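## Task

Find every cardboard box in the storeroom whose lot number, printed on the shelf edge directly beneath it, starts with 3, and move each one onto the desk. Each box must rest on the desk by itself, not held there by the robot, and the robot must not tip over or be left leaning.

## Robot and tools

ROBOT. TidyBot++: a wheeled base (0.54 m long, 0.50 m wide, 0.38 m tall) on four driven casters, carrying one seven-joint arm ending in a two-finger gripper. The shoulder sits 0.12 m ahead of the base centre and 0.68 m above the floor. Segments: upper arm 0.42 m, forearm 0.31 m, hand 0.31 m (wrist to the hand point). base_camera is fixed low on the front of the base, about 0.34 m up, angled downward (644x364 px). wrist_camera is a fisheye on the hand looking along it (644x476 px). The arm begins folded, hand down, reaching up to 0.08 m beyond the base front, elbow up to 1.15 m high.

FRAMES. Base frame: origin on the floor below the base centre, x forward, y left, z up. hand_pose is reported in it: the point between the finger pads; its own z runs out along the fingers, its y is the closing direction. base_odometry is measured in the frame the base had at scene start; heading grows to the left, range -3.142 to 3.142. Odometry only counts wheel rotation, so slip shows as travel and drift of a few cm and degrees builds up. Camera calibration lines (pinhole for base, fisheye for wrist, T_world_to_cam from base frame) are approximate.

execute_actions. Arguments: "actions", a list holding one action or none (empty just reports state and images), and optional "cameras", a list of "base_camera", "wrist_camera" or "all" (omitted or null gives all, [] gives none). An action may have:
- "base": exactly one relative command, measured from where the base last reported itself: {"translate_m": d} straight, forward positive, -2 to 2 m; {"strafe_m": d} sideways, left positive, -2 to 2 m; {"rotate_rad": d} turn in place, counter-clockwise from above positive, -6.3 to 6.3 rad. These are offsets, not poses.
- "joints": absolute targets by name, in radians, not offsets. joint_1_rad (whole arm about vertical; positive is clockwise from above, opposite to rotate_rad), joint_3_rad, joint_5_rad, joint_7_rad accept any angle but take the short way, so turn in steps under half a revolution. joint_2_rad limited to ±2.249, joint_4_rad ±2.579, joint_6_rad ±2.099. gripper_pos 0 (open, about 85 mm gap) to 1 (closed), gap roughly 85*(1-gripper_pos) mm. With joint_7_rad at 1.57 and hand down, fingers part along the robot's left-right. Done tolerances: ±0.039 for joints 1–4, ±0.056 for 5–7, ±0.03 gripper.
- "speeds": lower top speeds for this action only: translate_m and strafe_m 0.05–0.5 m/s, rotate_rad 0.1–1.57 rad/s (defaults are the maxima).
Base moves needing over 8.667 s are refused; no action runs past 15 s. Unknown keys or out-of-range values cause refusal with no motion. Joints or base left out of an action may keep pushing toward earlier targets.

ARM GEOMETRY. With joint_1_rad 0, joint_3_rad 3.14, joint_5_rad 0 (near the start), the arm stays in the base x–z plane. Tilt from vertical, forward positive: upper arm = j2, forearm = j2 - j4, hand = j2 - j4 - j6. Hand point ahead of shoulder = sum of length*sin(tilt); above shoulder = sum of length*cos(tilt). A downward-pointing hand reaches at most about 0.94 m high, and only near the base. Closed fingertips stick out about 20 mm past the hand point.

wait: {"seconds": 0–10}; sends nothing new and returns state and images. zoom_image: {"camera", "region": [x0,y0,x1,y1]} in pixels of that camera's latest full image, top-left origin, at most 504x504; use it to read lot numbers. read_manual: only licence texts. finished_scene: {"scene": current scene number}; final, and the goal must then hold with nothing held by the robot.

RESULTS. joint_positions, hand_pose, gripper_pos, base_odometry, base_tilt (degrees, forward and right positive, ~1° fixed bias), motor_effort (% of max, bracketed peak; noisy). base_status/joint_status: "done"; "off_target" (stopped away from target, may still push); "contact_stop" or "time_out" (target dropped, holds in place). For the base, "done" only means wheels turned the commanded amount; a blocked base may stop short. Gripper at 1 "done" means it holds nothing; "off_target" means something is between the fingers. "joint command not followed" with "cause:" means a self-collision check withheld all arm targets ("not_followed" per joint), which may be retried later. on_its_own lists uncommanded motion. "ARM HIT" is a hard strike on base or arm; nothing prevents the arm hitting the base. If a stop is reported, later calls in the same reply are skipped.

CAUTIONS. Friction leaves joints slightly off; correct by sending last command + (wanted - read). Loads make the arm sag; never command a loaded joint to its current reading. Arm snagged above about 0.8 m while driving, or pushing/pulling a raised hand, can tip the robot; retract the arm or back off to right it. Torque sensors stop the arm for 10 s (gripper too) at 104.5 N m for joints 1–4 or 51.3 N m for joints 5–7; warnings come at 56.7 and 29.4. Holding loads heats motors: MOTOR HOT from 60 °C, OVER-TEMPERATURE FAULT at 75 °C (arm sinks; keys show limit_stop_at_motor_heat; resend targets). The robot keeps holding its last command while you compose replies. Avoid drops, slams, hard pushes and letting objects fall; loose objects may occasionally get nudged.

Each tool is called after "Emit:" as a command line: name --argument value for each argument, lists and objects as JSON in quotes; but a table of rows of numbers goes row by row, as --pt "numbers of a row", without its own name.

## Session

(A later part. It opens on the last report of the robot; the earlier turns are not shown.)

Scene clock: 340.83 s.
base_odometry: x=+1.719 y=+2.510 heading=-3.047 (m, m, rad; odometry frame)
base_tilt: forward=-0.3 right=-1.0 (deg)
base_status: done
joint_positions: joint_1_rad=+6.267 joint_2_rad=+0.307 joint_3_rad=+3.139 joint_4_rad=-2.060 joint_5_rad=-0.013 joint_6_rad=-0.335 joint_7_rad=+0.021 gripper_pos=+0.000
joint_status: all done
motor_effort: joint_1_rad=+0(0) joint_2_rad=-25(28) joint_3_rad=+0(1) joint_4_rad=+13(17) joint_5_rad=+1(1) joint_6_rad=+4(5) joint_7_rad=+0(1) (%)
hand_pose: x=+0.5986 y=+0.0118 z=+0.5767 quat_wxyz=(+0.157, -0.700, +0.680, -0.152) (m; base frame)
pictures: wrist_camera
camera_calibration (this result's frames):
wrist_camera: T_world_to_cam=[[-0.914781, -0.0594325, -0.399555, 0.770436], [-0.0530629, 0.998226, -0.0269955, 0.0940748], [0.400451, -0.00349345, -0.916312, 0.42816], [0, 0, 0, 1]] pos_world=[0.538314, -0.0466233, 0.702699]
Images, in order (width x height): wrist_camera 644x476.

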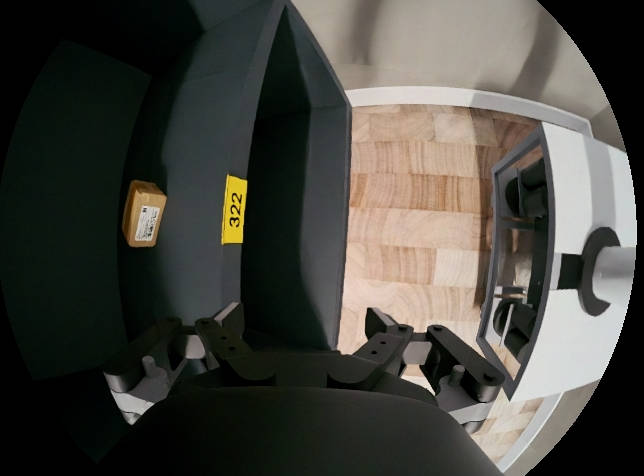

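Emit:
execute_actions --actions '[{"base":{"strafe_m":0.07},"joints":{"joint_2_rad":0.61,"joint_4_rad":-1.55,"joint_6_rad":-0.57},"speeds":{"strafe_m":0.1}}]' --cameras '["wrist_camera"]'

Scene clock: 346.50 s.
base_odometry: x=+1.726 y=+2.440 heading=-3.047 (m, m, rad; odometry frame)
base_tilt: forward=-0.2 right=-1.0 (deg)
base_status: done
joint_positions: joint_1_rad=+6.274 joint_2_rad=+0.594 joint_3_rad=+3.139 joint_4_rad=-1.559 joint_5_rad=-0.013 joint_6_rad=-0.524 joint_7_rad=+0.021 gripper_pos=+0.000
joint_status: all done
motor_effort: joint_1_rad=+0(3) joint_2_rad=-38(38) joint_3_rad=-1(3) joint_4_rad=+14(14) joint_5_rad=+1(1) joint_6_rad=+5(5) joint_7_rad=+1(0) (%)
hand_pose: x=+0.7564 y=+0.0106 z=+0.5794 quat_wxyz=(+0.166, -0.696, +0.680, -0.160) (m; base frame)
pictures: wrist_camera
camera_calibration (this result's frames):
wrist_camera: T_world_to_cam=[[-0.905039, -0.0531184, -0.421999, 0.921332], [-0.046703, 0.998582, -0.0255334, 0.0979649], [0.422757, -0.00340011, -0.906237, 0.344725], [0, 0, 0, 1]] pos_world=[0.692682, -0.0477143, 0.703705]
Images, in order (width x height): wrist_camera 644x476.

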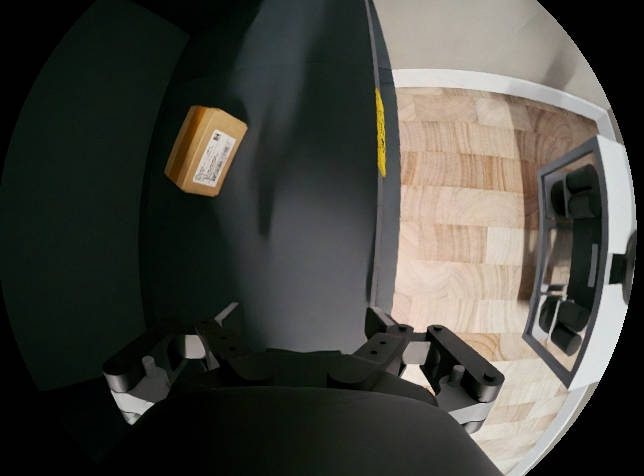

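Emit:
execute_actions --actions '[{"base":{"translate_m":0.045},"joints":{"joint_2_rad":0.965,"joint_4_rad":-0.83,"joint_6_rad":-0.93,"joint_7_rad":-0.44},"speeds":{"translate_m":0.05}}]' --cameras '["wrist_camera"]'

Scene clock: 364.93 s.
base_odometry: x=+1.681 y=+2.436 heading=-3.047 (m, m, rad; odometry frame)
base_tilt: forward=-0.2 right=-1.0 (deg)
base_status: done
joint_positions: joint_1_rad=+6.274 joint_2_rad=+0.946 joint_3_rad=+3.139 joint_4_rad=-0.840 joint_5_rad=-0.013 joint_6_rad=-0.884 joint_7_rad=-0.417 gripper_pos=+0.000
joint_status: all done
motor_effort: joint_1_rad=+0(1) joint_2_rad=-50(49) joint_3_rad=-1(2) joint_4_rad=+16(16) joint_5_rad=+1(1) joint_6_rad=+4(5) joint_7_rad=+0(2) (%)
hand_pose: x=+0.9089 y=+0.0130 z=+0.5837 quat_wxyz=(+0.201, -0.532, +0.814, -0.121) (m; base frame)
pictures: wrist_camera
camera_calibration (this result's frames):
wrist_camera: T_world_to_cam=[[-0.841515, 0.373588, -0.390236, 0.979545], [0.332568, 0.92749, 0.170765, -0.355488], [0.425736, 0.0139212, -0.90474, 0.280324], [0, 0, 0, 1]] pos_world=[0.823182, -0.0401372, 0.69658]
Images, in order (width x height): wrist_camera 644x476.

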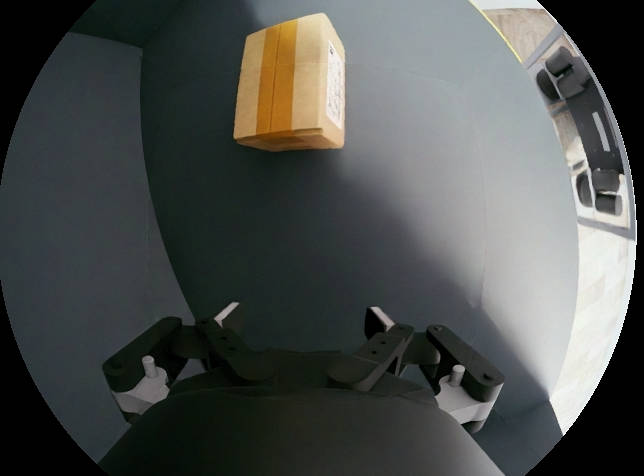

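Emit:
execute_actions --actions '[{"base":{"strafe_m":-0.08},"speeds":{"strafe_m":0.05}}]' --cameras '["wrist_camera"]'

Scene clock: 377.13 s.
base_odometry: x=+1.673 y=+2.515 heading=-3.046 (m, m, rad; odometry frame)
base_tilt: forward=-0.3 right=-1.0 (deg)
base_status: done
joint_positions: joint_1_rad=+6.278 joint_2_rad=+0.946 joint_3_rad=+3.139 joint_4_rad=-0.840 joint_5_rad=-0.013 joint_6_rad=-0.884 joint_7_rad=-0.417 gripper_pos=+0.000
joint_status: not commanded
motor_effort: joint_1_rad=+1(5) joint_2_rad=-49(51) joint_3_rad=-2(2) joint_4_rad=+16(17) joint_5_rad=+1(2) joint_6_rad=+5(4) joint_7_rad=+1(1) (%)
hand_pose: x=+0.9088 y=+0.0103 z=+0.5835 quat_wxyz=(+0.200, -0.531, +0.815, -0.121) (m; base frame)
pictures: wrist_camera
camera_calibration (this result's frames):
wrist_camera: T_world_to_cam=[[-0.840484, 0.376358, -0.389796, 0.97918], [0.33571, 0.92639, 0.170589, -0.355764], [0.425306, 0.0125192, -0.904963, 0.280835], [0, 0, 0, 1]] pos_world=[0.822979, -0.0424611, 0.696516]
Images, in order (width x height): wrist_camera 644x476.

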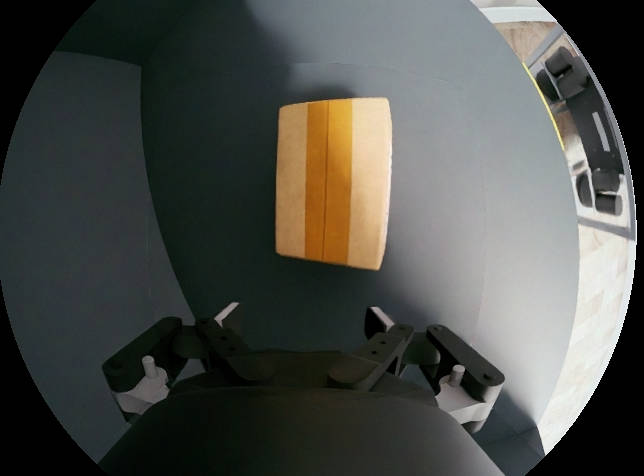

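Emit:
execute_actions --actions '[{"base":{"translate_m":-0.022},"speeds":{"translate_m":0.05}}]' --cameras '["wrist_camera"]'

Scene clock: 383.87 s.
base_odometry: x=+1.695 y=+2.518 heading=-3.046 (m, m, rad; odometry frame)
base_tilt: forward=-0.3 right=-1.0 (deg)
base_status: done
joint_positions: joint_1_rad=+6.278 joint_2_rad=+0.947 joint_3_rad=+3.139 joint_4_rad=-0.839 joint_5_rad=-0.013 joint_6_rad=-0.886 joint_7_rad=-0.417 gripper_pos=+0.000
joint_status: not commanded
motor_effort: joint_1_rad=+0(2) joint_2_rad=-49(52) joint_3_rad=-2(2) joint_4_rad=+17(17) joint_5_rad=+1(1) joint_6_rad=+4(4) joint_7_rad=+0(0) (%)
hand_pose: x=+0.9086 y=+0.0104 z=+0.5828 quat_wxyz=(+0.199, -0.531, +0.815, -0.120) (m; base frame)
pictures: wrist_camera
camera_calibration (this result's frames):
wrist_camera: T_world_to_cam=[[-0.841208, 0.376337, -0.388252, 0.978429], [0.336004, 0.926398, 0.169965, -0.355455], [0.42364, 0.0125216, -0.905744, 0.28224], [0, 0, 0, 1]] pos_world=[0.822928, -0.0424603, 0.695929]
Images, in order (width x height): wrist_camera 644x476.

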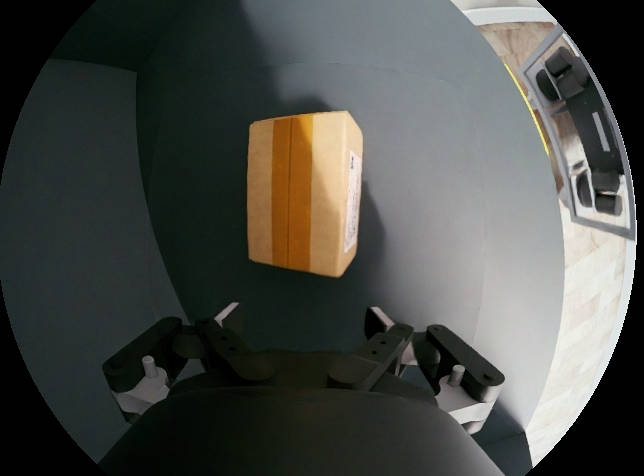

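Emit:
execute_actions --actions '[{"base":{"translate_m":-0.008},"speeds":{"translate_m":0.05}}]' --cameras '[]'

Emit:
execute_actions --actions '[{"base":{"strafe_m":-0.03},"speeds":{"strafe_m":0.05}}]' --cameras '["wrist_camera"]'

Scene clock: 387.40 s.
base_odometry: x=+1.703 y=+2.519 heading=-3.046 (m, m, rad; odometry frame)
base_tilt: forward=-0.3 right=-1.0 (deg)
base_status: done
joint_positions: joint_1_rad=+6.278 joint_2_rad=+0.948 joint_3_rad=+3.139 joint_4_rad=-0.838 joint_5_rad=-0.013 joint_6_rad=-0.886 joint_7_rad=-0.417 gripper_pos=+0.000
joint_status: not commanded
motor_effort: joint_1_rad=+0(1) joint_2_rad=-50(52) joint_3_rad=-1(2) joint_4_rad=+17(17) joint_5_rad=+1(0) joint_6_rad=+4(4) joint_7_rad=+1(0) (%)
hand_pose: x=+0.9085 y=+0.0103 z=+0.5822 quat_wxyz=(+0.199, -0.531, +0.815, -0.120) (m; base frame)
pictures: none
No camera images: the call's "cameras" was empty. Leave "cameras" out to get every camera's image.

Scene clock: 388.47 s.
base_odometry: x=+1.700 y=+2.549 heading=-3.047 (m, m, rad; odometry frame)
base_tilt: forward=-0.3 right=-1.0 (deg)
base_status: done
joint_positions: joint_1_rad=+6.280 joint_2_rad=+0.948 joint_3_rad=+3.139 joint_4_rad=-0.838 joint_5_rad=-0.013 joint_6_rad=-0.886 joint_7_rad=-0.417 gripper_pos=+0.000
joint_status: not commanded
motor_effort: joint_1_rad=+1(6) joint_2_rad=-50(51) joint_3_rad=-1(3) joint_4_rad=+16(17) joint_5_rad=+1(2) joint_6_rad=+4(4) joint_7_rad=+0(1) (%)
hand_pose: x=+0.9085 y=+0.0084 z=+0.5821 quat_wxyz=(+0.199, -0.530, +0.816, -0.120) (m; base frame)
pictures: wrist_camera
camera_calibration (this result's frames):
wrist_camera: T_world_to_cam=[[-0.840755, 0.378456, -0.387171, 0.977778], [0.338543, 0.925548, 0.169558, -0.355533], [0.422516, 0.0114824, -0.906283, 0.283056], [0, 0, 0, 1]] pos_world=[0.822839, -0.0442338, 0.69538]
Images, in order (width x height): wrist_camera 644x476.

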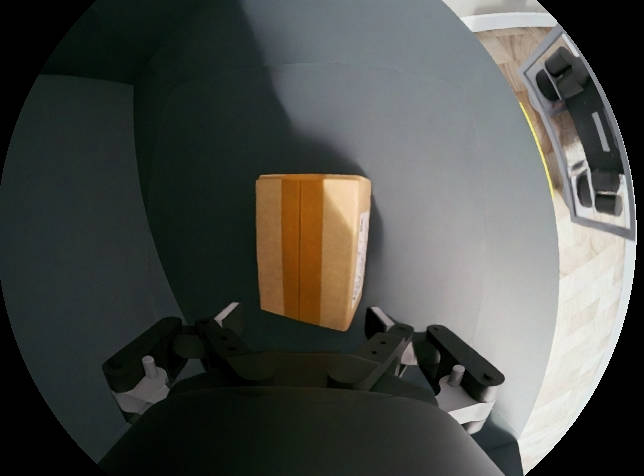

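Emit:
execute_actions --actions '[{"base":{"translate_m":-0.015},"speeds":{"translate_m":0.05}}]' --cameras '[]'

Emit:
execute_actions --actions '[{"base":{"strafe_m":-0.03},"speeds":{"strafe_m":0.05}}]' --cameras '["wrist_camera"]'

Scene clock: 392.73 s.
base_odometry: x=+1.715 y=+2.550 heading=-3.047 (m, m, rad; odometry frame)
base_tilt: forward=-0.3 right=-0.9 (deg)
base_status: done
joint_positions: joint_1_rad=+6.280 joint_2_rad=+0.950 joint_3_rad=+3.139 joint_4_rad=-0.837 joint_5_rad=-0.013 joint_6_rad=-0.887 joint_7_rad=-0.417 gripper_pos=+0.000
joint_status: not commanded
motor_effort: joint_1_rad=+0(3) joint_2_rad=-51(54) joint_3_rad=-2(2) joint_4_rad=+17(18) joint_5_rad=+1(1) joint_6_rad=+4(5) joint_7_rad=+1(1) (%)
hand_pose: x=+0.9084 y=+0.0084 z=+0.5812 quat_wxyz=(+0.198, -0.530, +0.816, -0.120) (m; base frame)
pictures: none
No camera images: the call's "cameras" was empty. Leave "cameras" out to get every camera's image.

Scene clock: 393.80 s.
base_odometry: x=+1.713 y=+2.580 heading=-3.047 (m, m, rad; odometry frame)
base_tilt: forward=-0.2 right=-0.9 (deg)
base_status: done
joint_positions: joint_1_rad=+6.282 joint_2_rad=+0.950 joint_3_rad=+3.139 joint_4_rad=-0.837 joint_5_rad=-0.013 joint_6_rad=-0.887 joint_7_rad=-0.417 gripper_pos=+0.000
joint_status: not commanded
motor_effort: joint_1_rad=+0(5) joint_2_rad=-50(53) joint_3_rad=-1(3) joint_4_rad=+16(17) joint_5_rad=+1(2) joint_6_rad=+4(4) joint_7_rad=+0(1) (%)
hand_pose: x=+0.9084 y=+0.0070 z=+0.5811 quat_wxyz=(+0.198, -0.529, +0.816, -0.120) (m; base frame)
pictures: wrist_camera
camera_calibration (this result's frames):
wrist_camera: T_world_to_cam=[[-0.84075, 0.379939, -0.385728, 0.976966], [0.340464, 0.924949, 0.168978, -0.355431], [0.42098, 0.0107416, -0.907006, 0.28398], [0, 0, 0, 1]] pos_world=[0.822845, -0.0454822, 0.694475]
Images, in order (width x height): wrist_camera 644x476.

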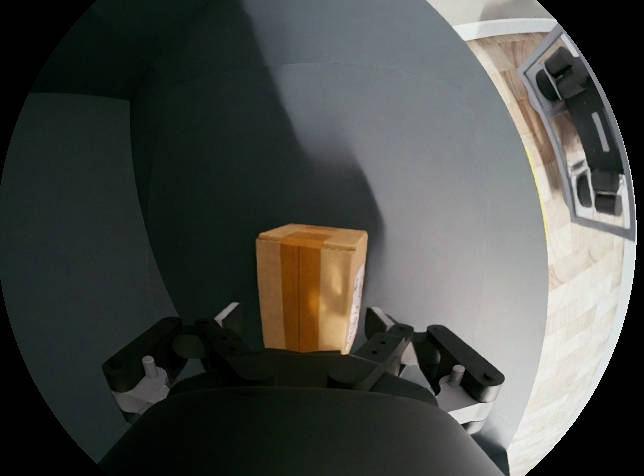

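Emit:
execute_actions --actions '[{"joints":{"gripper_pos":1.0}}]' --cameras '["wrist_camera"]'

Scene clock: 397.53 s.
base_odometry: x=+1.713 y=+2.580 heading=-3.047 (m, m, rad; odometry frame)
base_tilt: forward=-0.2 right=-0.9 (deg)
base_status: not commanded
joint_positions: joint_1_rad=+6.282 joint_2_rad=+0.952 joint_3_rad=+3.139 joint_4_rad=-0.827 joint_5_rad=-0.013 joint_6_rad=-0.888 joint_7_rad=-0.417 gripper_pos=+0.324
joint_status: gripper_pos off_target (ended at +0.324, target +1.000)
motor_effort: joint_1_rad=+0(1) joint_2_rad=-50(51) joint_3_rad=-1(1) joint_4_rad=+16(17) joint_5_rad=+1(1) joint_6_rad=+5(5) joint_7_rad=+0(1) (%)
hand_pose: x=+0.9116 y=+0.0070 z=+0.5841 quat_wxyz=(+0.201, -0.529, +0.816, -0.122) (m; base frame)
pictures: wrist_camera
camera_calibration (this result's frames):
wrist_camera: T_world_to_cam=[[-0.837664, 0.379969, -0.392355, 0.981851], [0.339138, 0.924937, 0.17169, -0.357393], [0.42814, 0.0107566, -0.903648, 0.276827], [0, 0, 0, 1]] pos_world=[0.825146, -0.0454841, 0.696749]
Images, in order (width x height): wrist_camera 644x476.

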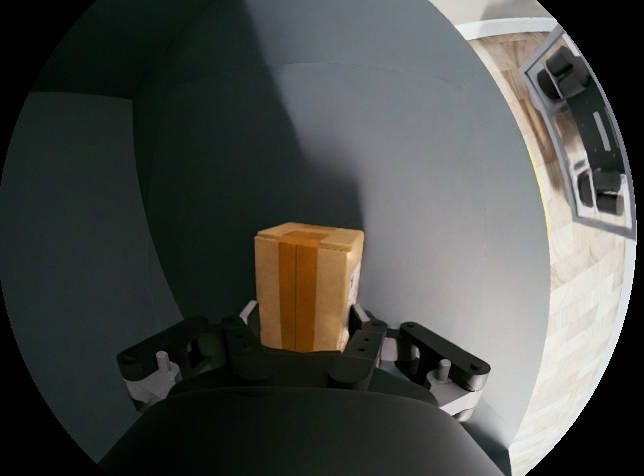

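Emit:
execute_actions --actions '[{"joints":{"joint_2_rad":0.90}}]' --cameras '["wrist_camera"]'

Emit:
execute_actions --actions '[{"joints":{"joint_2_rad":0.54,"joint_4_rad":-1.57,"joint_6_rad":-0.52}}]' --cameras '["wrist_camera"]'

Scene clock: 405.03 s.
base_odometry: x=+1.713 y=+2.580 heading=-3.047 (m, m, rad; odometry frame)
base_tilt: forward=-0.2 right=-0.9 (deg)
base_status: not commanded
joint_positions: joint_1_rad=+6.282 joint_2_rad=+0.925 joint_3_rad=+3.139 joint_4_rad=-0.832 joint_5_rad=-0.013 joint_6_rad=-0.888 joint_7_rad=-0.417 gripper_pos=+0.324
joint_status: all done
motor_effort: joint_1_rad=+0(1) joint_2_rad=-51(52) joint_3_rad=-1(2) joint_4_rad=+17(18) joint_5_rad=+1(1) joint_6_rad=+5(5) joint_7_rad=+0(1) (%)
hand_pose: x=+0.9123 y=+0.0070 z=+0.6030 quat_wxyz=(+0.210, -0.527, +0.813, -0.128) (m; base frame)
pictures: wrist_camera
camera_calibration (this result's frames):
wrist_camera: T_world_to_cam=[[-0.82894, 0.379964, -0.41047, 0.992845], [0.335311, 0.924939, 0.179039, -0.361832], [0.447688, 0.0107778, -0.894125, 0.270116], [0, 0, 0, 1]] pos_world=[0.823407, -0.0454836, 0.713833]
Images, in order (width x height): wrist_camera 644x476.

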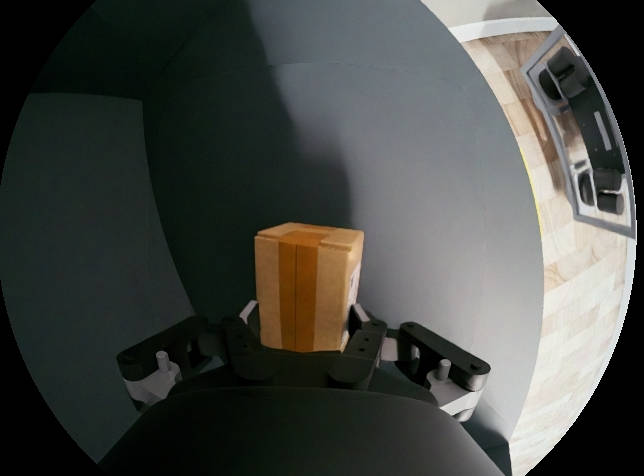

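Scene clock: 407.03 s.
base_odometry: x=+1.713 y=+2.580 heading=-3.047 (m, m, rad; odometry frame)
base_tilt: forward=-0.3 right=-0.9 (deg)
base_status: not commanded
joint_positions: joint_1_rad=+6.282 joint_2_rad=+0.567 joint_3_rad=+3.139 joint_4_rad=-1.566 joint_5_rad=-0.013 joint_6_rad=-0.570 joint_7_rad=-0.417 gripper_pos=+0.324
joint_status: all done
motor_effort: joint_1_rad=+0(0) joint_2_rad=-39(51) joint_3_rad=-1(1) joint_4_rad=+15(18) joint_5_rad=+1(1) joint_6_rad=+3(5) joint_7_rad=+1(1) (%)
hand_pose: x=+0.7431 y=+0.0059 z=+0.5875 quat_wxyz=(+0.186, -0.530, +0.820, -0.114) (m; base frame)
pictures: wrist_camera
camera_calibration (this result's frames):
wrist_camera: T_world_to_cam=[[-0.850104, 0.381535, -0.362979, 0.83445], [0.34778, 0.924326, 0.157069, -0.297721], [0.395438, 0.00728802, -0.918464, 0.385141], [0, 0, 0, 1]] pos_world=[0.660612, -0.0459874, 0.703389]
Images, in order (width x height): wrist_camera 644x476.

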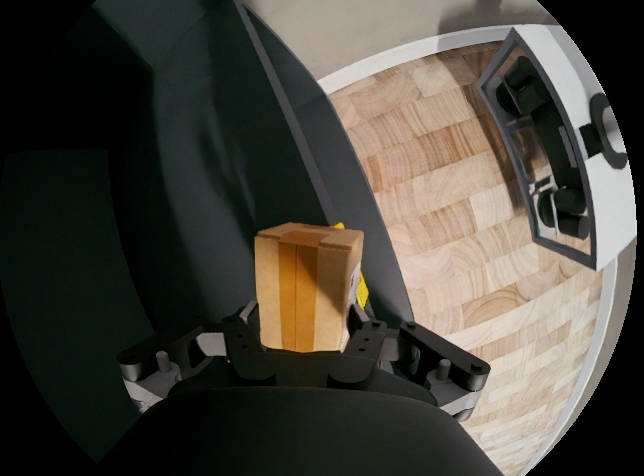

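Emit:
execute_actions --actions '[{"joints":{"joint_2_rad":0.24,"joint_4_rad":-2.05,"joint_6_rad":-0.32}}]' --cameras '[]'

Emit:
execute_actions --actions '[{"joints":{"joint_2_rad":-0.2,"joint_4_rad":-2.2,"joint_6_rad":-0.75}}]'

Scene clock: 413.47 s.
base_odometry: x=+1.713 y=+2.580 heading=-3.047 (m, m, rad; odometry frame)
base_tilt: forward=-0.3 right=-0.9 (deg)
base_status: not commanded
joint_positions: joint_1_rad=+6.282 joint_2_rad=+0.263 joint_3_rad=+3.139 joint_4_rad=-2.046 joint_5_rad=-0.013 joint_6_rad=-0.370 joint_7_rad=-0.417 gripper_pos=+0.324
joint_status: all done
motor_effort: joint_1_rad=+1(0) joint_2_rad=-26(38) joint_3_rad=+0(1) joint_4_rad=+13(16) joint_5_rad=+1(1) joint_6_rad=+4(5) joint_7_rad=+0(0) (%)
hand_pose: x=+0.5996 y=+0.0048 z=+0.5979 quat_wxyz=(+0.194, -0.528, +0.818, -0.121) (m; base frame)
pictures: none
No camera images: the call's "cameras" was empty. Leave "cameras" out to get every camera's image.

Scene clock: 415.07 s.
base_odometry: x=+1.713 y=+2.580 heading=-3.047 (m, m, rad; odometry frame)
base_tilt: forward=-0.3 right=-1.0 (deg)
base_status: not commanded
joint_positions: joint_1_rad=+6.282 joint_2_rad=-0.183 joint_3_rad=+3.139 joint_4_rad=-2.195 joint_5_rad=-0.013 joint_6_rad=-0.711 joint_7_rad=-0.417 gripper_pos=+0.324
joint_status: all done
motor_effort: joint_1_rad=+0(2) joint_2_rad=-12(26) joint_3_rad=+0(2) joint_4_rad=+16(16) joint_5_rad=+1(1) joint_6_rad=+4(5) joint_7_rad=+0(1) (%)
hand_pose: x=+0.4530 y=+0.0053 z=+0.6766 quat_wxyz=(+0.177, -0.532, +0.821, -0.109) (m; base frame)
pictures: base_camera, wrist_camera
camera_calibration (this result's frames):
wrist_camera: T_world_to_cam=[[-0.858339, 0.379348, -0.345471, 0.612334], [0.349131, 0.925229, 0.148524, -0.205112], [0.375982, 0.00686917, -0.926602, 0.595981], [0, 0, 0, 1]] pos_world=[0.373123, -0.0466059, 0.794245]
Images, in order (width x height): base_camera 644x364, wrist_camera 644x476.

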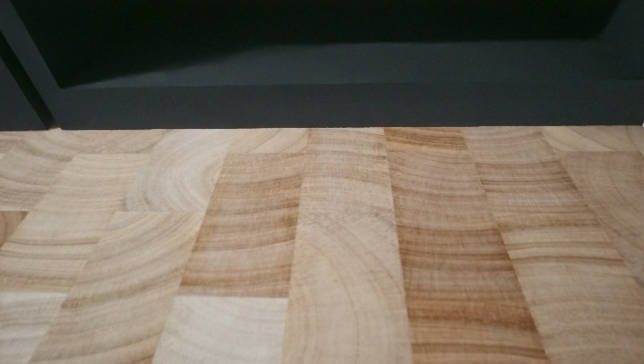

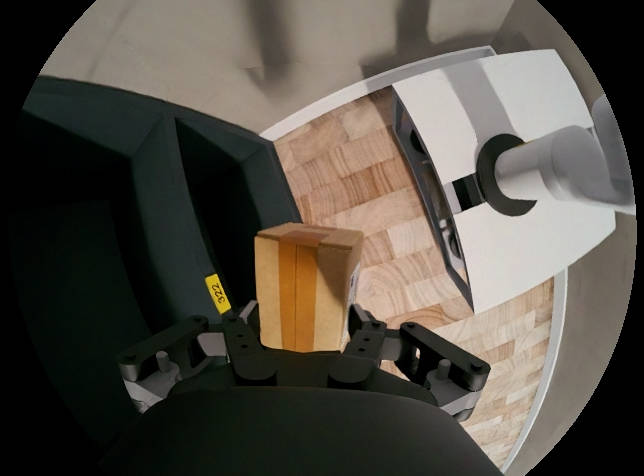

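Emit:
execute_actions --actions '[{"base":{"translate_m":0.2},"speeds":{"translate_m":0.2}}]' --cameras '[]'

Emit:
execute_actions --actions '[{"base":{"strafe_m":1.9},"joints":{"joint_7_rad":0.0},"speeds":{"strafe_m":0.4}}]'

Scene clock: 423.73 s.
base_odometry: x=+1.513 y=+2.562 heading=-3.047 (m, m, rad; odometry frame)
base_tilt: forward=-0.3 right=-1.0 (deg)
base_status: done
joint_positions: joint_1_rad=+6.282 joint_2_rad=-0.185 joint_3_rad=+3.139 joint_4_rad=-2.198 joint_5_rad=-0.013 joint_6_rad=-0.711 joint_7_rad=-0.417 gripper_pos=+0.324
joint_status: not commanded
motor_effort: joint_1_rad=+1(1) joint_2_rad=-11(14) joint_3_rad=+0(0) joint_4_rad=+16(17) joint_5_rad=+1(1) joint_6_rad=+5(4) joint_7_rad=+1(0) (%)
hand_pose: x=+0.4520 y=+0.0053 z=+0.6763 quat_wxyz=(+0.176, -0.532, +0.821, -0.108) (m; base frame)
pictures: none
No camera images: the call's "cameras" was empty. Leave "cameras" out to get every camera's image.

Scene clock: 429.63 s.
base_odometry: x=+1.692 y=+0.670 heading=-3.047 (m, m, rad; odometry frame)
base_tilt: forward=-0.2 right=-1.0 (deg)
base_status: done
joint_positions: joint_1_rad=+6.282 joint_2_rad=-0.185 joint_3_rad=+3.139 joint_4_rad=-2.198 joint_5_rad=-0.013 joint_6_rad=-0.712 joint_7_rad=-0.004 gripper_pos=+0.324
joint_status: all done
motor_effort: joint_1_rad=+0(0) joint_2_rad=-11(12) joint_3_rad=+0(1) joint_4_rad=+16(16) joint_5_rad=+1(1) joint_6_rad=+4(5) joint_7_rad=+1(0) (%)
hand_pose: x=+0.4519 y=+0.0053 z=+0.6763 quat_wxyz=(+0.150, -0.689, +0.694, -0.142) (m; base frame)
pictures: base_camera, wrist_camera
camera_calibration (this result's frames):
wrist_camera: T_world_to_cam=[[-0.925253, -0.0237541, -0.378606, 0.666091], [-0.0197421, 0.9997, -0.0144756, 0.0719134], [0.378836, -0.00591917, -0.925445, 0.594122], [0, 0, 0, 1]] pos_world=[0.392648, -0.0525527, 0.803054]
Images, in order (width x height): base_camera 644x364, wrist_camera 644x476.

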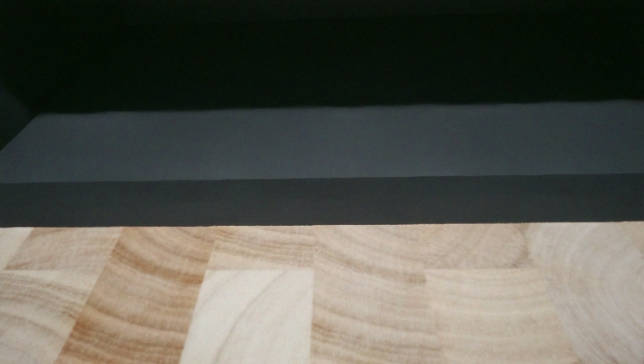

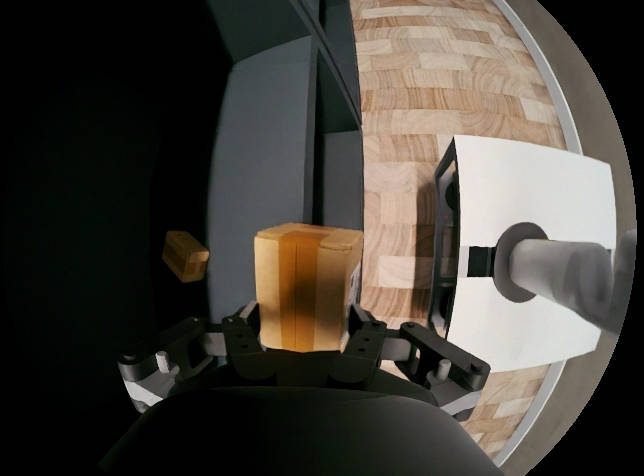

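Emit:
execute_actions --actions '[{"base":{"translate_m":-0.05},"speeds":{"translate_m":0.1}}]' --cameras '[]'

Emit:
execute_actions --actions '[{"base":{"strafe_m":1.95},"speeds":{"strafe_m":0.4}}]'

Scene clock: 433.27 s.
base_odometry: x=+1.742 y=+0.674 heading=-3.047 (m, m, rad; odometry frame)
base_tilt: forward=-0.3 right=-1.0 (deg)
base_status: done
joint_positions: joint_1_rad=+6.282 joint_2_rad=-0.186 joint_3_rad=+3.139 joint_4_rad=-2.199 joint_5_rad=-0.013 joint_6_rad=-0.712 joint_7_rad=-0.004 gripper_pos=+0.324
joint_status: not commanded
motor_effort: joint_1_rad=+0(0) joint_2_rad=-12(14) joint_3_rad=+0(0) joint_4_rad=+16(17) joint_5_rad=+1(1) joint_6_rad=+4(5) joint_7_rad=+1(0) (%)
hand_pose: x=+0.4513 y=+0.0053 z=+0.6763 quat_wxyz=(+0.150, -0.689, +0.694, -0.142) (m; base frame)
pictures: none
No camera images: the call's "cameras" was empty. Leave "cameras" out to get every camera's image.

Scene clock: 439.30 s.
base_odometry: x=+1.926 y=-1.267 heading=-3.047 (m, m, rad; odometry frame)
base_tilt: forward=-0.3 right=-0.9 (deg)
base_status: done
joint_positions: joint_1_rad=+6.282 joint_2_rad=-0.186 joint_3_rad=+3.139 joint_4_rad=-2.199 joint_5_rad=-0.013 joint_6_rad=-0.712 joint_7_rad=-0.004 gripper_pos=+0.324
joint_status: not commanded
motor_effort: joint_1_rad=+0(1) joint_2_rad=-11(13) joint_3_rad=-1(2) joint_4_rad=+16(16) joint_5_rad=+1(0) joint_6_rad=+4(5) joint_7_rad=+0(1) (%)
hand_pose: x=+0.4513 y=+0.0052 z=+0.6763 quat_wxyz=(+0.150, -0.689, +0.695, -0.142) (m; base frame)
pictures: base_camera, wrist_camera
camera_calibration (this result's frames):
wrist_camera: T_world_to_cam=[[-0.925261, -0.0235721, -0.378598, 0.665494], [-0.0195589, 0.999704, -0.0144429, 0.0718593], [0.378827, -0.00595853, -0.925448, 0.594349], [0, 0, 0, 1]] pos_world=[0.392005, -0.0526096, 0.803032]
Images, in order (width x height): base_camera 644x364, wrist_camera 644x476.

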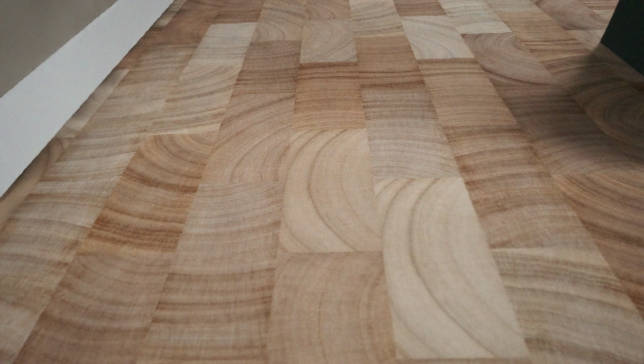

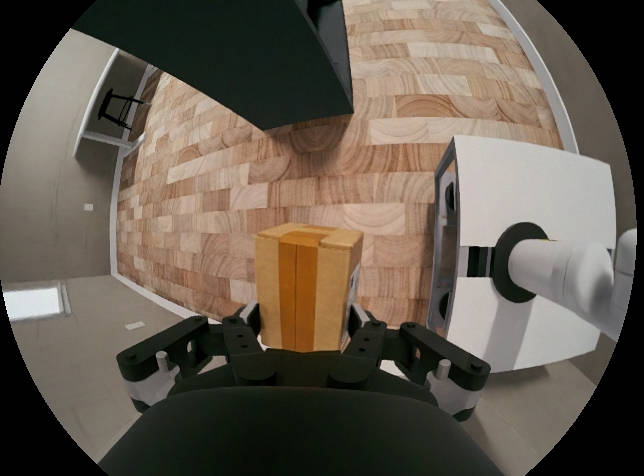

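Emit:
execute_actions --actions '[{"base":{"translate_m":1.9},"joints":{"joint_2_rad":0.0,"joint_4_rad":-1.5,"joint_6_rad":-1.2},"speeds":{"translate_m":0.4}}]'

Scene clock: 450.30 s.
base_odometry: x=+0.035 y=-1.447 heading=-3.047 (m, m, rad; odometry frame)
base_tilt: forward=-0.3 right=-1.0 (deg)
base_status: done
joint_positions: joint_1_rad=+6.282 joint_2_rad=-0.006 joint_3_rad=+3.139 joint_4_rad=-1.511 joint_5_rad=-0.013 joint_6_rad=-1.158 joint_7_rad=-0.004 gripper_pos=+0.324
joint_status: all done
motor_effort: joint_1_rad=+2(1) joint_2_rad=-20(22) joint_3_rad=-1(0) joint_4_rad=+18(18) joint_5_rad=+1(1) joint_6_rad=+5(5) joint_7_rad=+0(0) (%)
hand_pose: x=+0.5734 y=+0.0068 z=+0.8467 quat_wxyz=(+0.173, -0.686, +0.688, -0.162) (m; base frame)
pictures: base_camera, wrist_camera
camera_calibration (this result's frames):
wrist_camera: T_world_to_cam=[[-0.900252, -0.0280513, -0.434464, 0.87603], [-0.0243806, 0.999604, -0.0140207, 0.0775806], [0.434685, -0.00202968, -0.90058, 0.65272], [0, 0, 0, 1]] pos_world=[0.506812, -0.0516514, 0.969518]
Images, in order (width x height): base_camera 644x364, wrist_camera 644x476.

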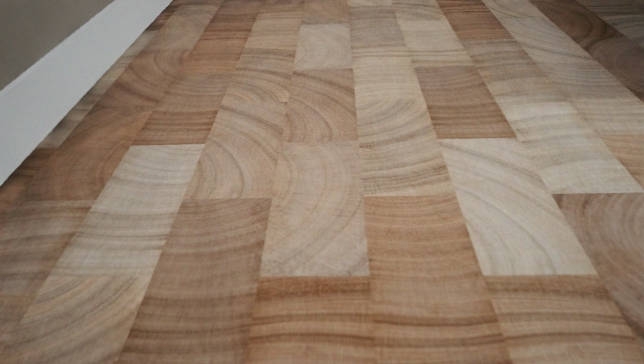

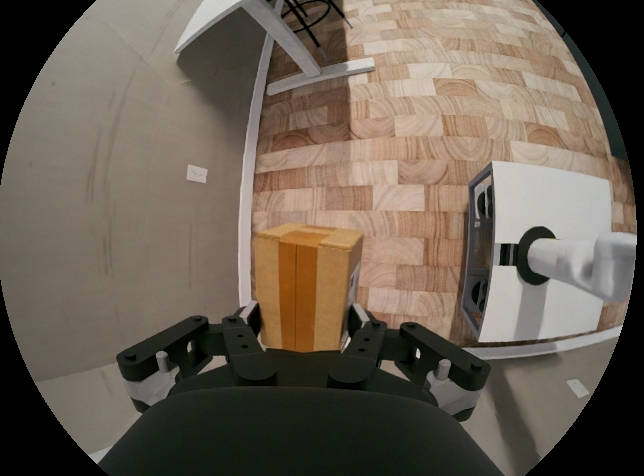

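Emit:
execute_actions --actions '[{"base":{"strafe_m":-1.2},"speeds":{"strafe_m":0.4}}]'

Scene clock: 458.33 s.
base_odometry: x=-0.080 y=-0.253 heading=-3.046 (m, m, rad; odometry frame)
base_tilt: forward=-0.3 right=-0.9 (deg)
base_status: done
joint_positions: joint_1_rad=+6.282 joint_2_rad=-0.006 joint_3_rad=+3.139 joint_4_rad=-1.511 joint_5_rad=-0.013 joint_6_rad=-1.160 joint_7_rad=-0.004 gripper_pos=+0.324
joint_status: not commanded
motor_effort: joint_1_rad=+0(3) joint_2_rad=-21(22) joint_3_rad=+0(2) joint_4_rad=+18(18) joint_5_rad=+1(2) joint_6_rad=+4(5) joint_7_rad=+0(0) (%)
hand_pose: x=+0.5730 y=+0.0066 z=+0.8466 quat_wxyz=(+0.172, -0.686, +0.688, -0.162) (m; base frame)
pictures: base_camera, wrist_camera
camera_calibration (this result's frames):
wrist_camera: T_world_to_cam=[[-0.900847, -0.0278483, -0.433242, 0.87494], [-0.024172, 0.99961, -0.0139925, 0.077538], [0.433462, -0.00213276, -0.901169, 0.65397], [0, 0, 0, 1]] pos_world=[0.50659, -0.0517474, 0.969483]
Images, in order (width x height): base_camera 644x364, wrist_camera 644x476.

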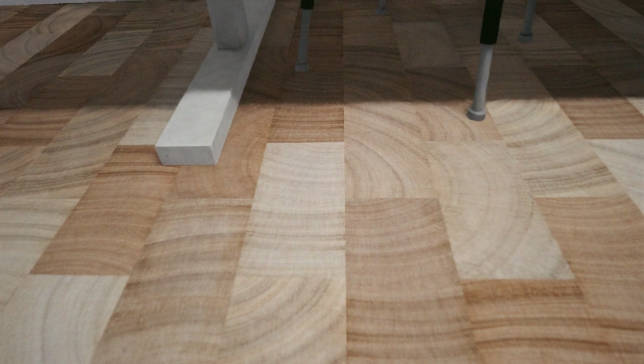

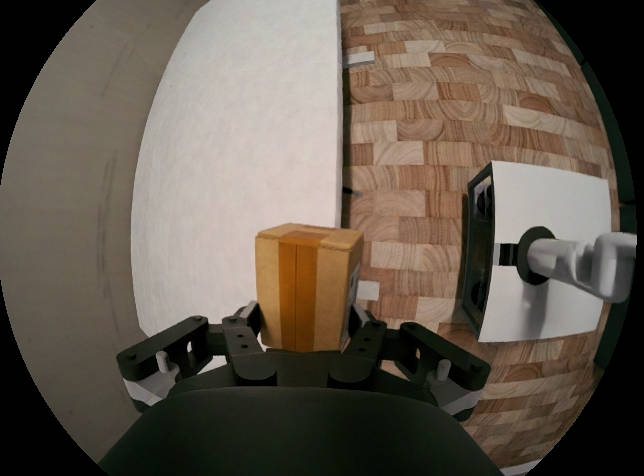

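Emit:
execute_actions --actions '[{"base":{"strafe_m":-0.15},"speeds":{"strafe_m":0.2}}]' --cameras '[]'

Emit:
execute_actions --actions '[{"base":{"translate_m":0.17},"joints":{"joint_4_rad":-1.66,"joint_6_rad":-1.06},"speeds":{"translate_m":0.15}}]' --cameras '["wrist_camera"]'

Scene clock: 464.90 s.
base_odometry: x=-0.094 y=-0.103 heading=-3.046 (m, m, rad; odometry frame)
base_tilt: forward=-0.4 right=-1.0 (deg)
base_status: done
joint_positions: joint_1_rad=+6.282 joint_2_rad=-0.006 joint_3_rad=+3.140 joint_4_rad=-1.511 joint_5_rad=-0.013 joint_6_rad=-1.160 joint_7_rad=-0.004 gripper_pos=+0.324
joint_status: not commanded
motor_effort: joint_1_rad=+0(3) joint_2_rad=-21(21) joint_3_rad=-1(2) joint_4_rad=+18(18) joint_5_rad=+1(2) joint_6_rad=+5(5) joint_7_rad=+0(0) (%)
hand_pose: x=+0.5730 y=+0.0065 z=+0.8466 quat_wxyz=(+0.172, -0.686, +0.688, -0.162) (m; base frame)
pictures: none
No camera images: the call's "cameras" was empty. Leave "cameras" out to get every camera's image.

Scene clock: 466.70 s.
base_odometry: x=-0.264 y=-0.119 heading=-3.046 (m, m, rad; odometry frame)
base_tilt: forward=-0.3 right=-1.0 (deg)
base_status: done
joint_positions: joint_1_rad=+6.282 joint_2_rad=-0.003 joint_3_rad=+3.140 joint_4_rad=-1.662 joint_5_rad=-0.013 joint_6_rad=-1.105 joint_7_rad=-0.004 gripper_pos=+0.324
joint_status: all done
motor_effort: joint_1_rad=+0(1) joint_2_rad=-19(24) joint_3_rad=+0(0) joint_4_rad=+17(18) joint_5_rad=+1(1) joint_6_rad=+4(6) joint_7_rad=+0(1) (%)
hand_pose: x=+0.5457 y=+0.0063 z=+0.7856 quat_wxyz=(+0.138, -0.693, +0.696, -0.128) (m; base frame)
pictures: wrist_camera
camera_calibration (this result's frames):
wrist_camera: T_world_to_cam=[[-0.939353, -0.0270261, -0.341884, 0.773077], [-0.0244252, 0.999631, -0.011911, 0.0748545], [0.34208, -0.00283807, -0.939667, 0.690922], [0, 0, 0, 1]] pos_world=[0.491671, -0.0519728, 0.914431]
Images, in order (width x height): wrist_camera 644x476.

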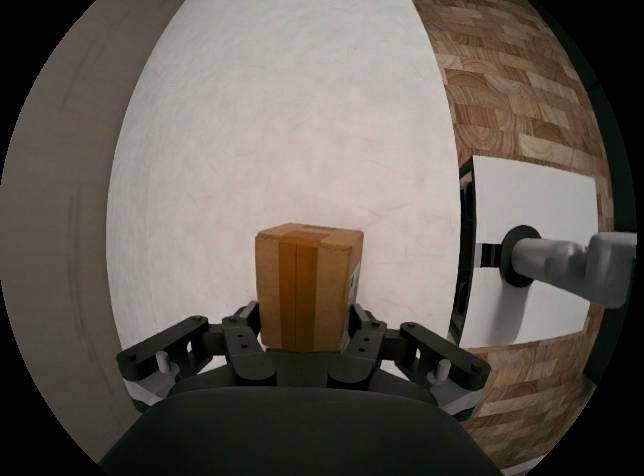

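Emit:
execute_actions --actions '[{"joints":{"joint_4_rad":-1.75,"joint_6_rad":-0.95}}]' --cameras '["wrist_camera"]'

Scene clock: 471.90 s.
base_odometry: x=-0.264 y=-0.119 heading=-3.046 (m, m, rad; odometry frame)
base_tilt: forward=-0.2 right=-1.1 (deg)
base_status: not commanded
joint_positions: joint_1_rad=+6.282 joint_2_rad=-0.009 joint_3_rad=+3.140 joint_4_rad=-1.733 joint_5_rad=-0.013 joint_6_rad=-0.987 joint_7_rad=-0.004 gripper_pos=+0.325
joint_status: all done
motor_effort: joint_1_rad=-1(2) joint_2_rad=-15(20) joint_3_rad=-1(3) joint_4_rad=+14(18) joint_5_rad=+1(0) joint_6_rad=+3(4) joint_7_rad=+1(0) (%)
hand_pose: x=+0.5558 y=+0.0061 z=+0.7719 quat_wxyz=(+0.156, -0.689, +0.693, -0.146) (m; base frame)
pictures: wrist_camera
camera_calibration (this result's frames):
wrist_camera: T_world_to_cam=[[-0.919709, -0.0255975, -0.391765, 0.805494], [-0.0222042, 0.999666, -0.0131904, 0.07491], [0.391972, -0.00343254, -0.919971, 0.631739], [0, 0, 0, 1]] pos_world=[0.494859, -0.0520979, 0.897734]
Images, in order (width x height): wrist_camera 644x476.

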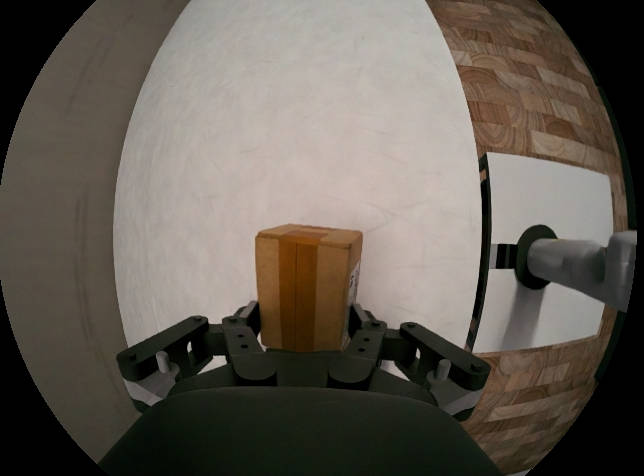

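Contact (effort dropped). Release.

Emit:
execute_actions --actions '[{"joints":{"gripper_pos":0.0,"joint_4_rad":-1.735}}]' --cameras '["wrist_camera"]'

Emit:
execute_actions --actions '[{"joints":{"joint_4_rad":-1.45,"joint_6_rad":-1.2}}]' --cameras '["wrist_camera"]'

Scene clock: 476.10 s.
base_odometry: x=-0.264 y=-0.119 heading=-3.046 (m, m, rad; odometry frame)
base_tilt: forward=-0.3 right=-0.9 (deg)
base_status: not commanded
joint_positions: joint_1_rad=+6.282 joint_2_rad=-0.009 joint_3_rad=+3.140 joint_4_rad=-1.733 joint_5_rad=-0.013 joint_6_rad=-0.987 joint_7_rad=-0.004 gripper_pos=+0.000
joint_status: all done
motor_effort: joint_1_rad=+1(0) joint_2_rad=-19(19) joint_3_rad=+0(1) joint_4_rad=+17(16) joint_5_rad=+1(1) joint_6_rad=+4(5) joint_7_rad=+0(1) (%)
hand_pose: x=+0.5558 y=+0.0061 z=+0.7714 quat_wxyz=(+0.156, -0.689, +0.693, -0.146) (m; base frame)
pictures: wrist_camera
camera_calibration (this result's frames):
wrist_camera: T_world_to_cam=[[-0.920166, -0.025598, -0.39069, 0.804691], [-0.0222193, 0.999666, -0.0131664, 0.0748928], [0.390897, -0.00343444, -0.920428, 0.632225], [0, 0, 0, 1]] pos_world=[0.494979, -0.052098, 0.897289]
Images, in order (width x height): wrist_camera 644x476.

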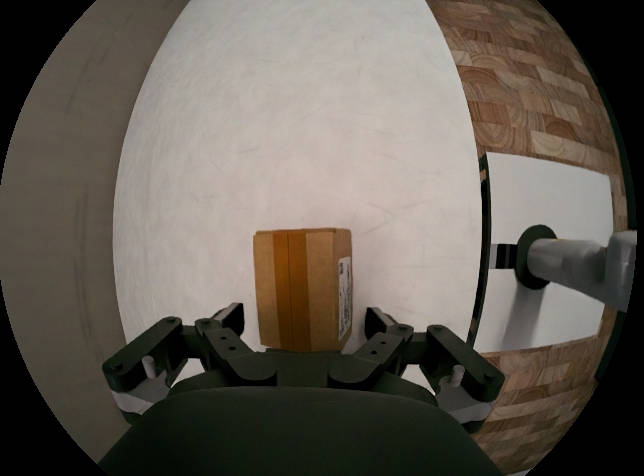

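Scene clock: 477.47 s.
base_odometry: x=-0.264 y=-0.119 heading=-3.046 (m, m, rad; odometry frame)
base_tilt: forward=-0.3 right=-1.0 (deg)
base_status: not commanded
joint_positions: joint_1_rad=+6.282 joint_2_rad=-0.009 joint_3_rad=+3.140 joint_4_rad=-1.457 joint_5_rad=-0.013 joint_6_rad=-1.155 joint_7_rad=-0.004 gripper_pos=+0.000
joint_status: all done
motor_effort: joint_1_rad=+0(0) joint_2_rad=-19(20) joint_3_rad=+0(0) joint_4_rad=+18(18) joint_5_rad=+1(1) joint_6_rad=+4(5) joint_7_rad=+1(1) (%)
hand_pose: x=+0.5869 y=+0.0065 z=+0.8737 quat_wxyz=(+0.193, -0.681, +0.683, -0.183) (m; base frame)
pictures: wrist_camera
camera_calibration (this result's frames):
wrist_camera: T_world_to_cam=[[-0.872634, -0.027392, -0.487605, 0.930049], [-0.0228685, 0.999622, -0.0152292, 0.0786886], [0.487838, -0.00213872, -0.872931, 0.615783], [0, 0, 0, 1]] pos_world=[0.51299, -0.051866, 0.992232]
Images, in order (width x height): wrist_camera 644x476.

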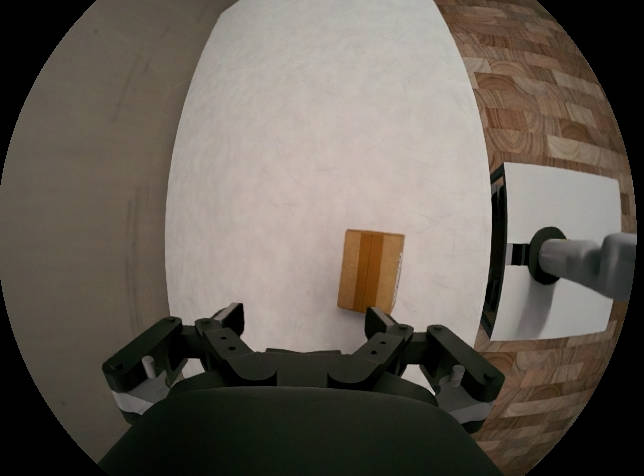

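Emit:
execute_actions --actions '[{"base":{"translate_m":-0.4},"joints":{"joint_2_rad":-0.8,"joint_4_rad":-2.5,"joint_6_rad":-0.3,"joint_7_rad":1.57,"joint_1_rad":0.6}}]' --cameras '["wrist_camera"]'

Emit:
execute_actions --actions '[{"base":{"rotate_rad":-1.571},"joints":{"joint_1_rad":0.0}}]' --cameras '[]'

Emit:
execute_actions --actions '[{"base":{"translate_m":1.75},"joints":{"joint_6_rad":-0.75}}]'

Scene clock: 488.00 s.
base_odometry: x=+0.135 y=-0.082 heading=-3.047 (m, m, rad; odometry frame)
base_tilt: forward=-0.3 right=-1.0 (deg)
base_status: done
joint_positions: joint_1_rad=+6.866 joint_2_rad=-0.782 joint_3_rad=+3.140 joint_4_rad=-2.493 joint_5_rad=-0.013 joint_6_rad=-0.346 joint_7_rad=+1.549 gripper_pos=+0.000
joint_status: all done
motor_effort: joint_1_rad=+1(1) joint_2_rad=+5(24) joint_3_rad=+1(0) joint_4_rad=+19(19) joint_5_rad=+1(0) joint_6_rad=+9(9) joint_7_rad=+1(0) (%)
hand_pose: x=+0.3629 y=-0.1568 z=+0.7908 quat_wxyz=(-0.138, -0.817, +0.258, -0.497) (m; base frame)
pictures: wrist_camera
camera_calibration (this result's frames):
wrist_camera: T_world_to_cam=[[-0.567072, -0.823574, 0.0124944, 0.058531], [-0.380217, 0.248282, -0.89095, 0.939954], [0.730661, -0.509983, -0.45393, 0.153284], [0, 0, 0, 1]] pos_world=[0.278579, -0.106997, 0.906301]
Images, in order (width x height): wrist_camera 644x476.

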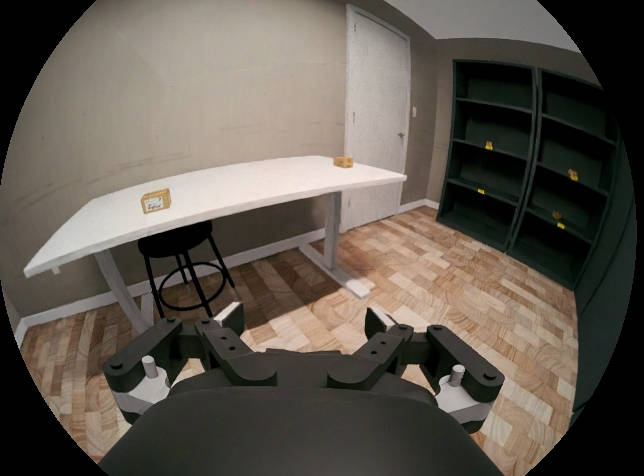

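Scene clock: 490.30 s.
base_odometry: x=+0.135 y=-0.081 heading=+1.666 (m, m, rad; odometry frame)
base_tilt: forward=-0.3 right=-1.1 (deg)
base_status: done
joint_positions: joint_1_rad=+6.301 joint_2_rad=-0.782 joint_3_rad=+3.140 joint_4_rad=-2.493 joint_5_rad=-0.013 joint_6_rad=-0.345 joint_7_rad=+1.549 gripper_pos=+0.000
joint_status: all done
motor_effort: joint_1_rad=+0(1) joint_2_rad=+4(5) joint_3_rad=+1(1) joint_4_rad=+19(18) joint_5_rad=+1(1) joint_6_rad=+8(9) joint_7_rad=+0(1) (%)
hand_pose: x=+0.4090 y=-0.0019 z=+0.7909 quat_wxyz=(+0.006, -0.856, +0.020, -0.516) (m; base frame)
pictures: none
No camera images: the call's "cameras" was empty. Leave "cameras" out to get every camera's image.

Scene clock: 495.17 s.
base_odometry: x=-0.029 y=+1.661 heading=+1.665 (m, m, rad; odometry frame)
base_tilt: forward=-0.3 right=-1.0 (deg)
base_status: done
joint_positions: joint_1_rad=+6.301 joint_2_rad=-0.787 joint_3_rad=+3.140 joint_4_rad=-2.503 joint_5_rad=-0.013 joint_6_rad=-0.733 joint_7_rad=+1.549 gripper_pos=+0.000
joint_status: all done
motor_effort: joint_1_rad=+0(1) joint_2_rad=+5(7) joint_3_rad=+1(1) joint_4_rad=+18(20) joint_5_rad=+1(1) joint_6_rad=+6(8) joint_7_rad=+0(1) (%)
hand_pose: x=+0.3308 y=+0.0006 z=+0.6937 quat_wxyz=(+0.006, -0.940, +0.021, -0.339) (m; base frame)
pictures: base_camera, wrist_camera
camera_calibration (this result's frames):
wrist_camera: T_world_to_cam=[[-0.0274179, -0.999456, 0.0183344, -0.0112783], [-0.760271, 0.00894092, -0.649544, 0.760548], [0.649027, -0.0317483, -0.760103, 0.452014], [0, 0, 0, 1]] pos_world=[0.284545, -0.00372151, 0.837794]
Images, in order (width x height): base_camera 644x364, wrist_camera 644x476.

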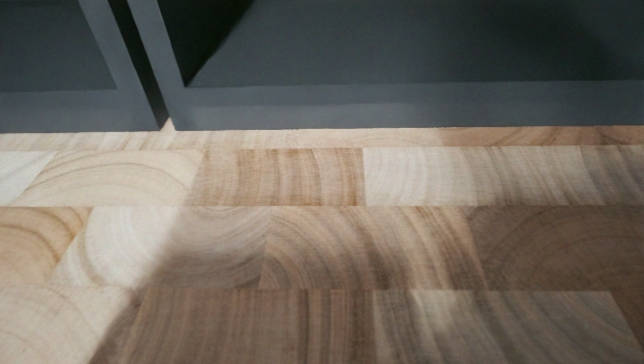

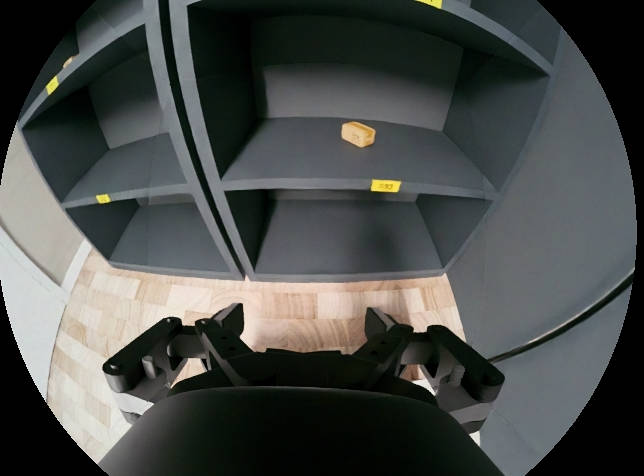

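Get the camera lower and level with the label.

Emit:
execute_actions --actions '[{"joints":{"joint_1_rad":0.3,"joint_2_rad":-0.2,"joint_4_rad":-2.5,"joint_6_rad":0.2}}]' --cameras '["wrist_camera"]'

Scene clock: 498.93 s.
base_odometry: x=-0.029 y=+1.661 heading=+1.665 (m, m, rad; odometry frame)
base_tilt: forward=-0.3 right=-0.9 (deg)
base_status: not commanded
joint_positions: joint_1_rad=+6.565 joint_2_rad=-0.215 joint_3_rad=+3.140 joint_4_rad=-2.503 joint_5_rad=-0.013 joint_6_rad=+0.158 joint_7_rad=+1.549 gripper_pos=+0.000
joint_status: all done
motor_effort: joint_1_rad=+1(0) joint_2_rad=-10(12) joint_3_rad=+0(0) joint_4_rad=+15(18) joint_5_rad=+1(1) joint_6_rad=+8(8) joint_7_rad=+0(0) (%)
hand_pose: x=+0.5142 y=-0.1130 z=+0.7214 quat_wxyz=(-0.061, -0.864, +0.137, -0.481) (m; base frame)
pictures: wrist_camera
camera_calibration (this result's frames):
wrist_camera: T_world_to_cam=[[-0.302258, -0.953092, 0.0160066, 0.0278808], [-0.497069, 0.143265, -0.855802, 0.947592], [0.813365, -0.26663, -0.517056, 0.0640438], [0, 0, 0, 1]] pos_world=[0.427355, -0.0921081, 0.843619]
Images, in order (width x height): wrist_camera 644x476.

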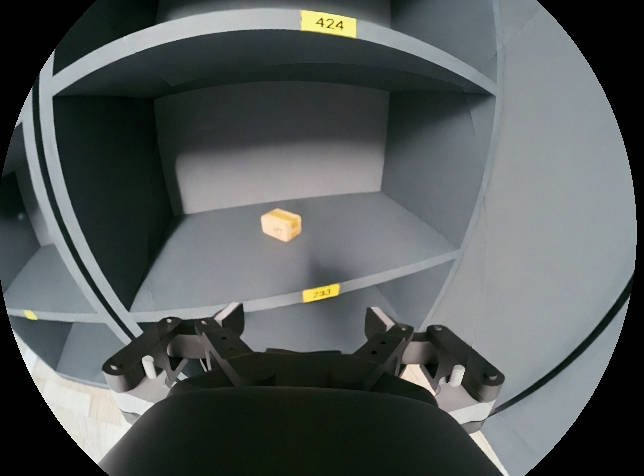

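Emit:
zoom_image --camera "wrist_camera" --region '[290, 270, 350, 315]'

Region (290, 270, 350, 315) of wrist_camera's 644x476 image, scaled by 8.400; it fills the top 378 rows of this view, and the rest is white.

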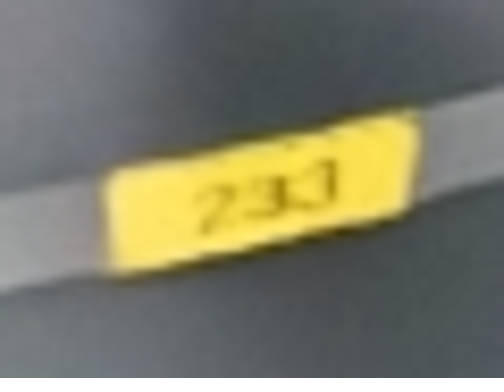

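Emit:
finished_scene --scene 1

The scene is finished: the task was done.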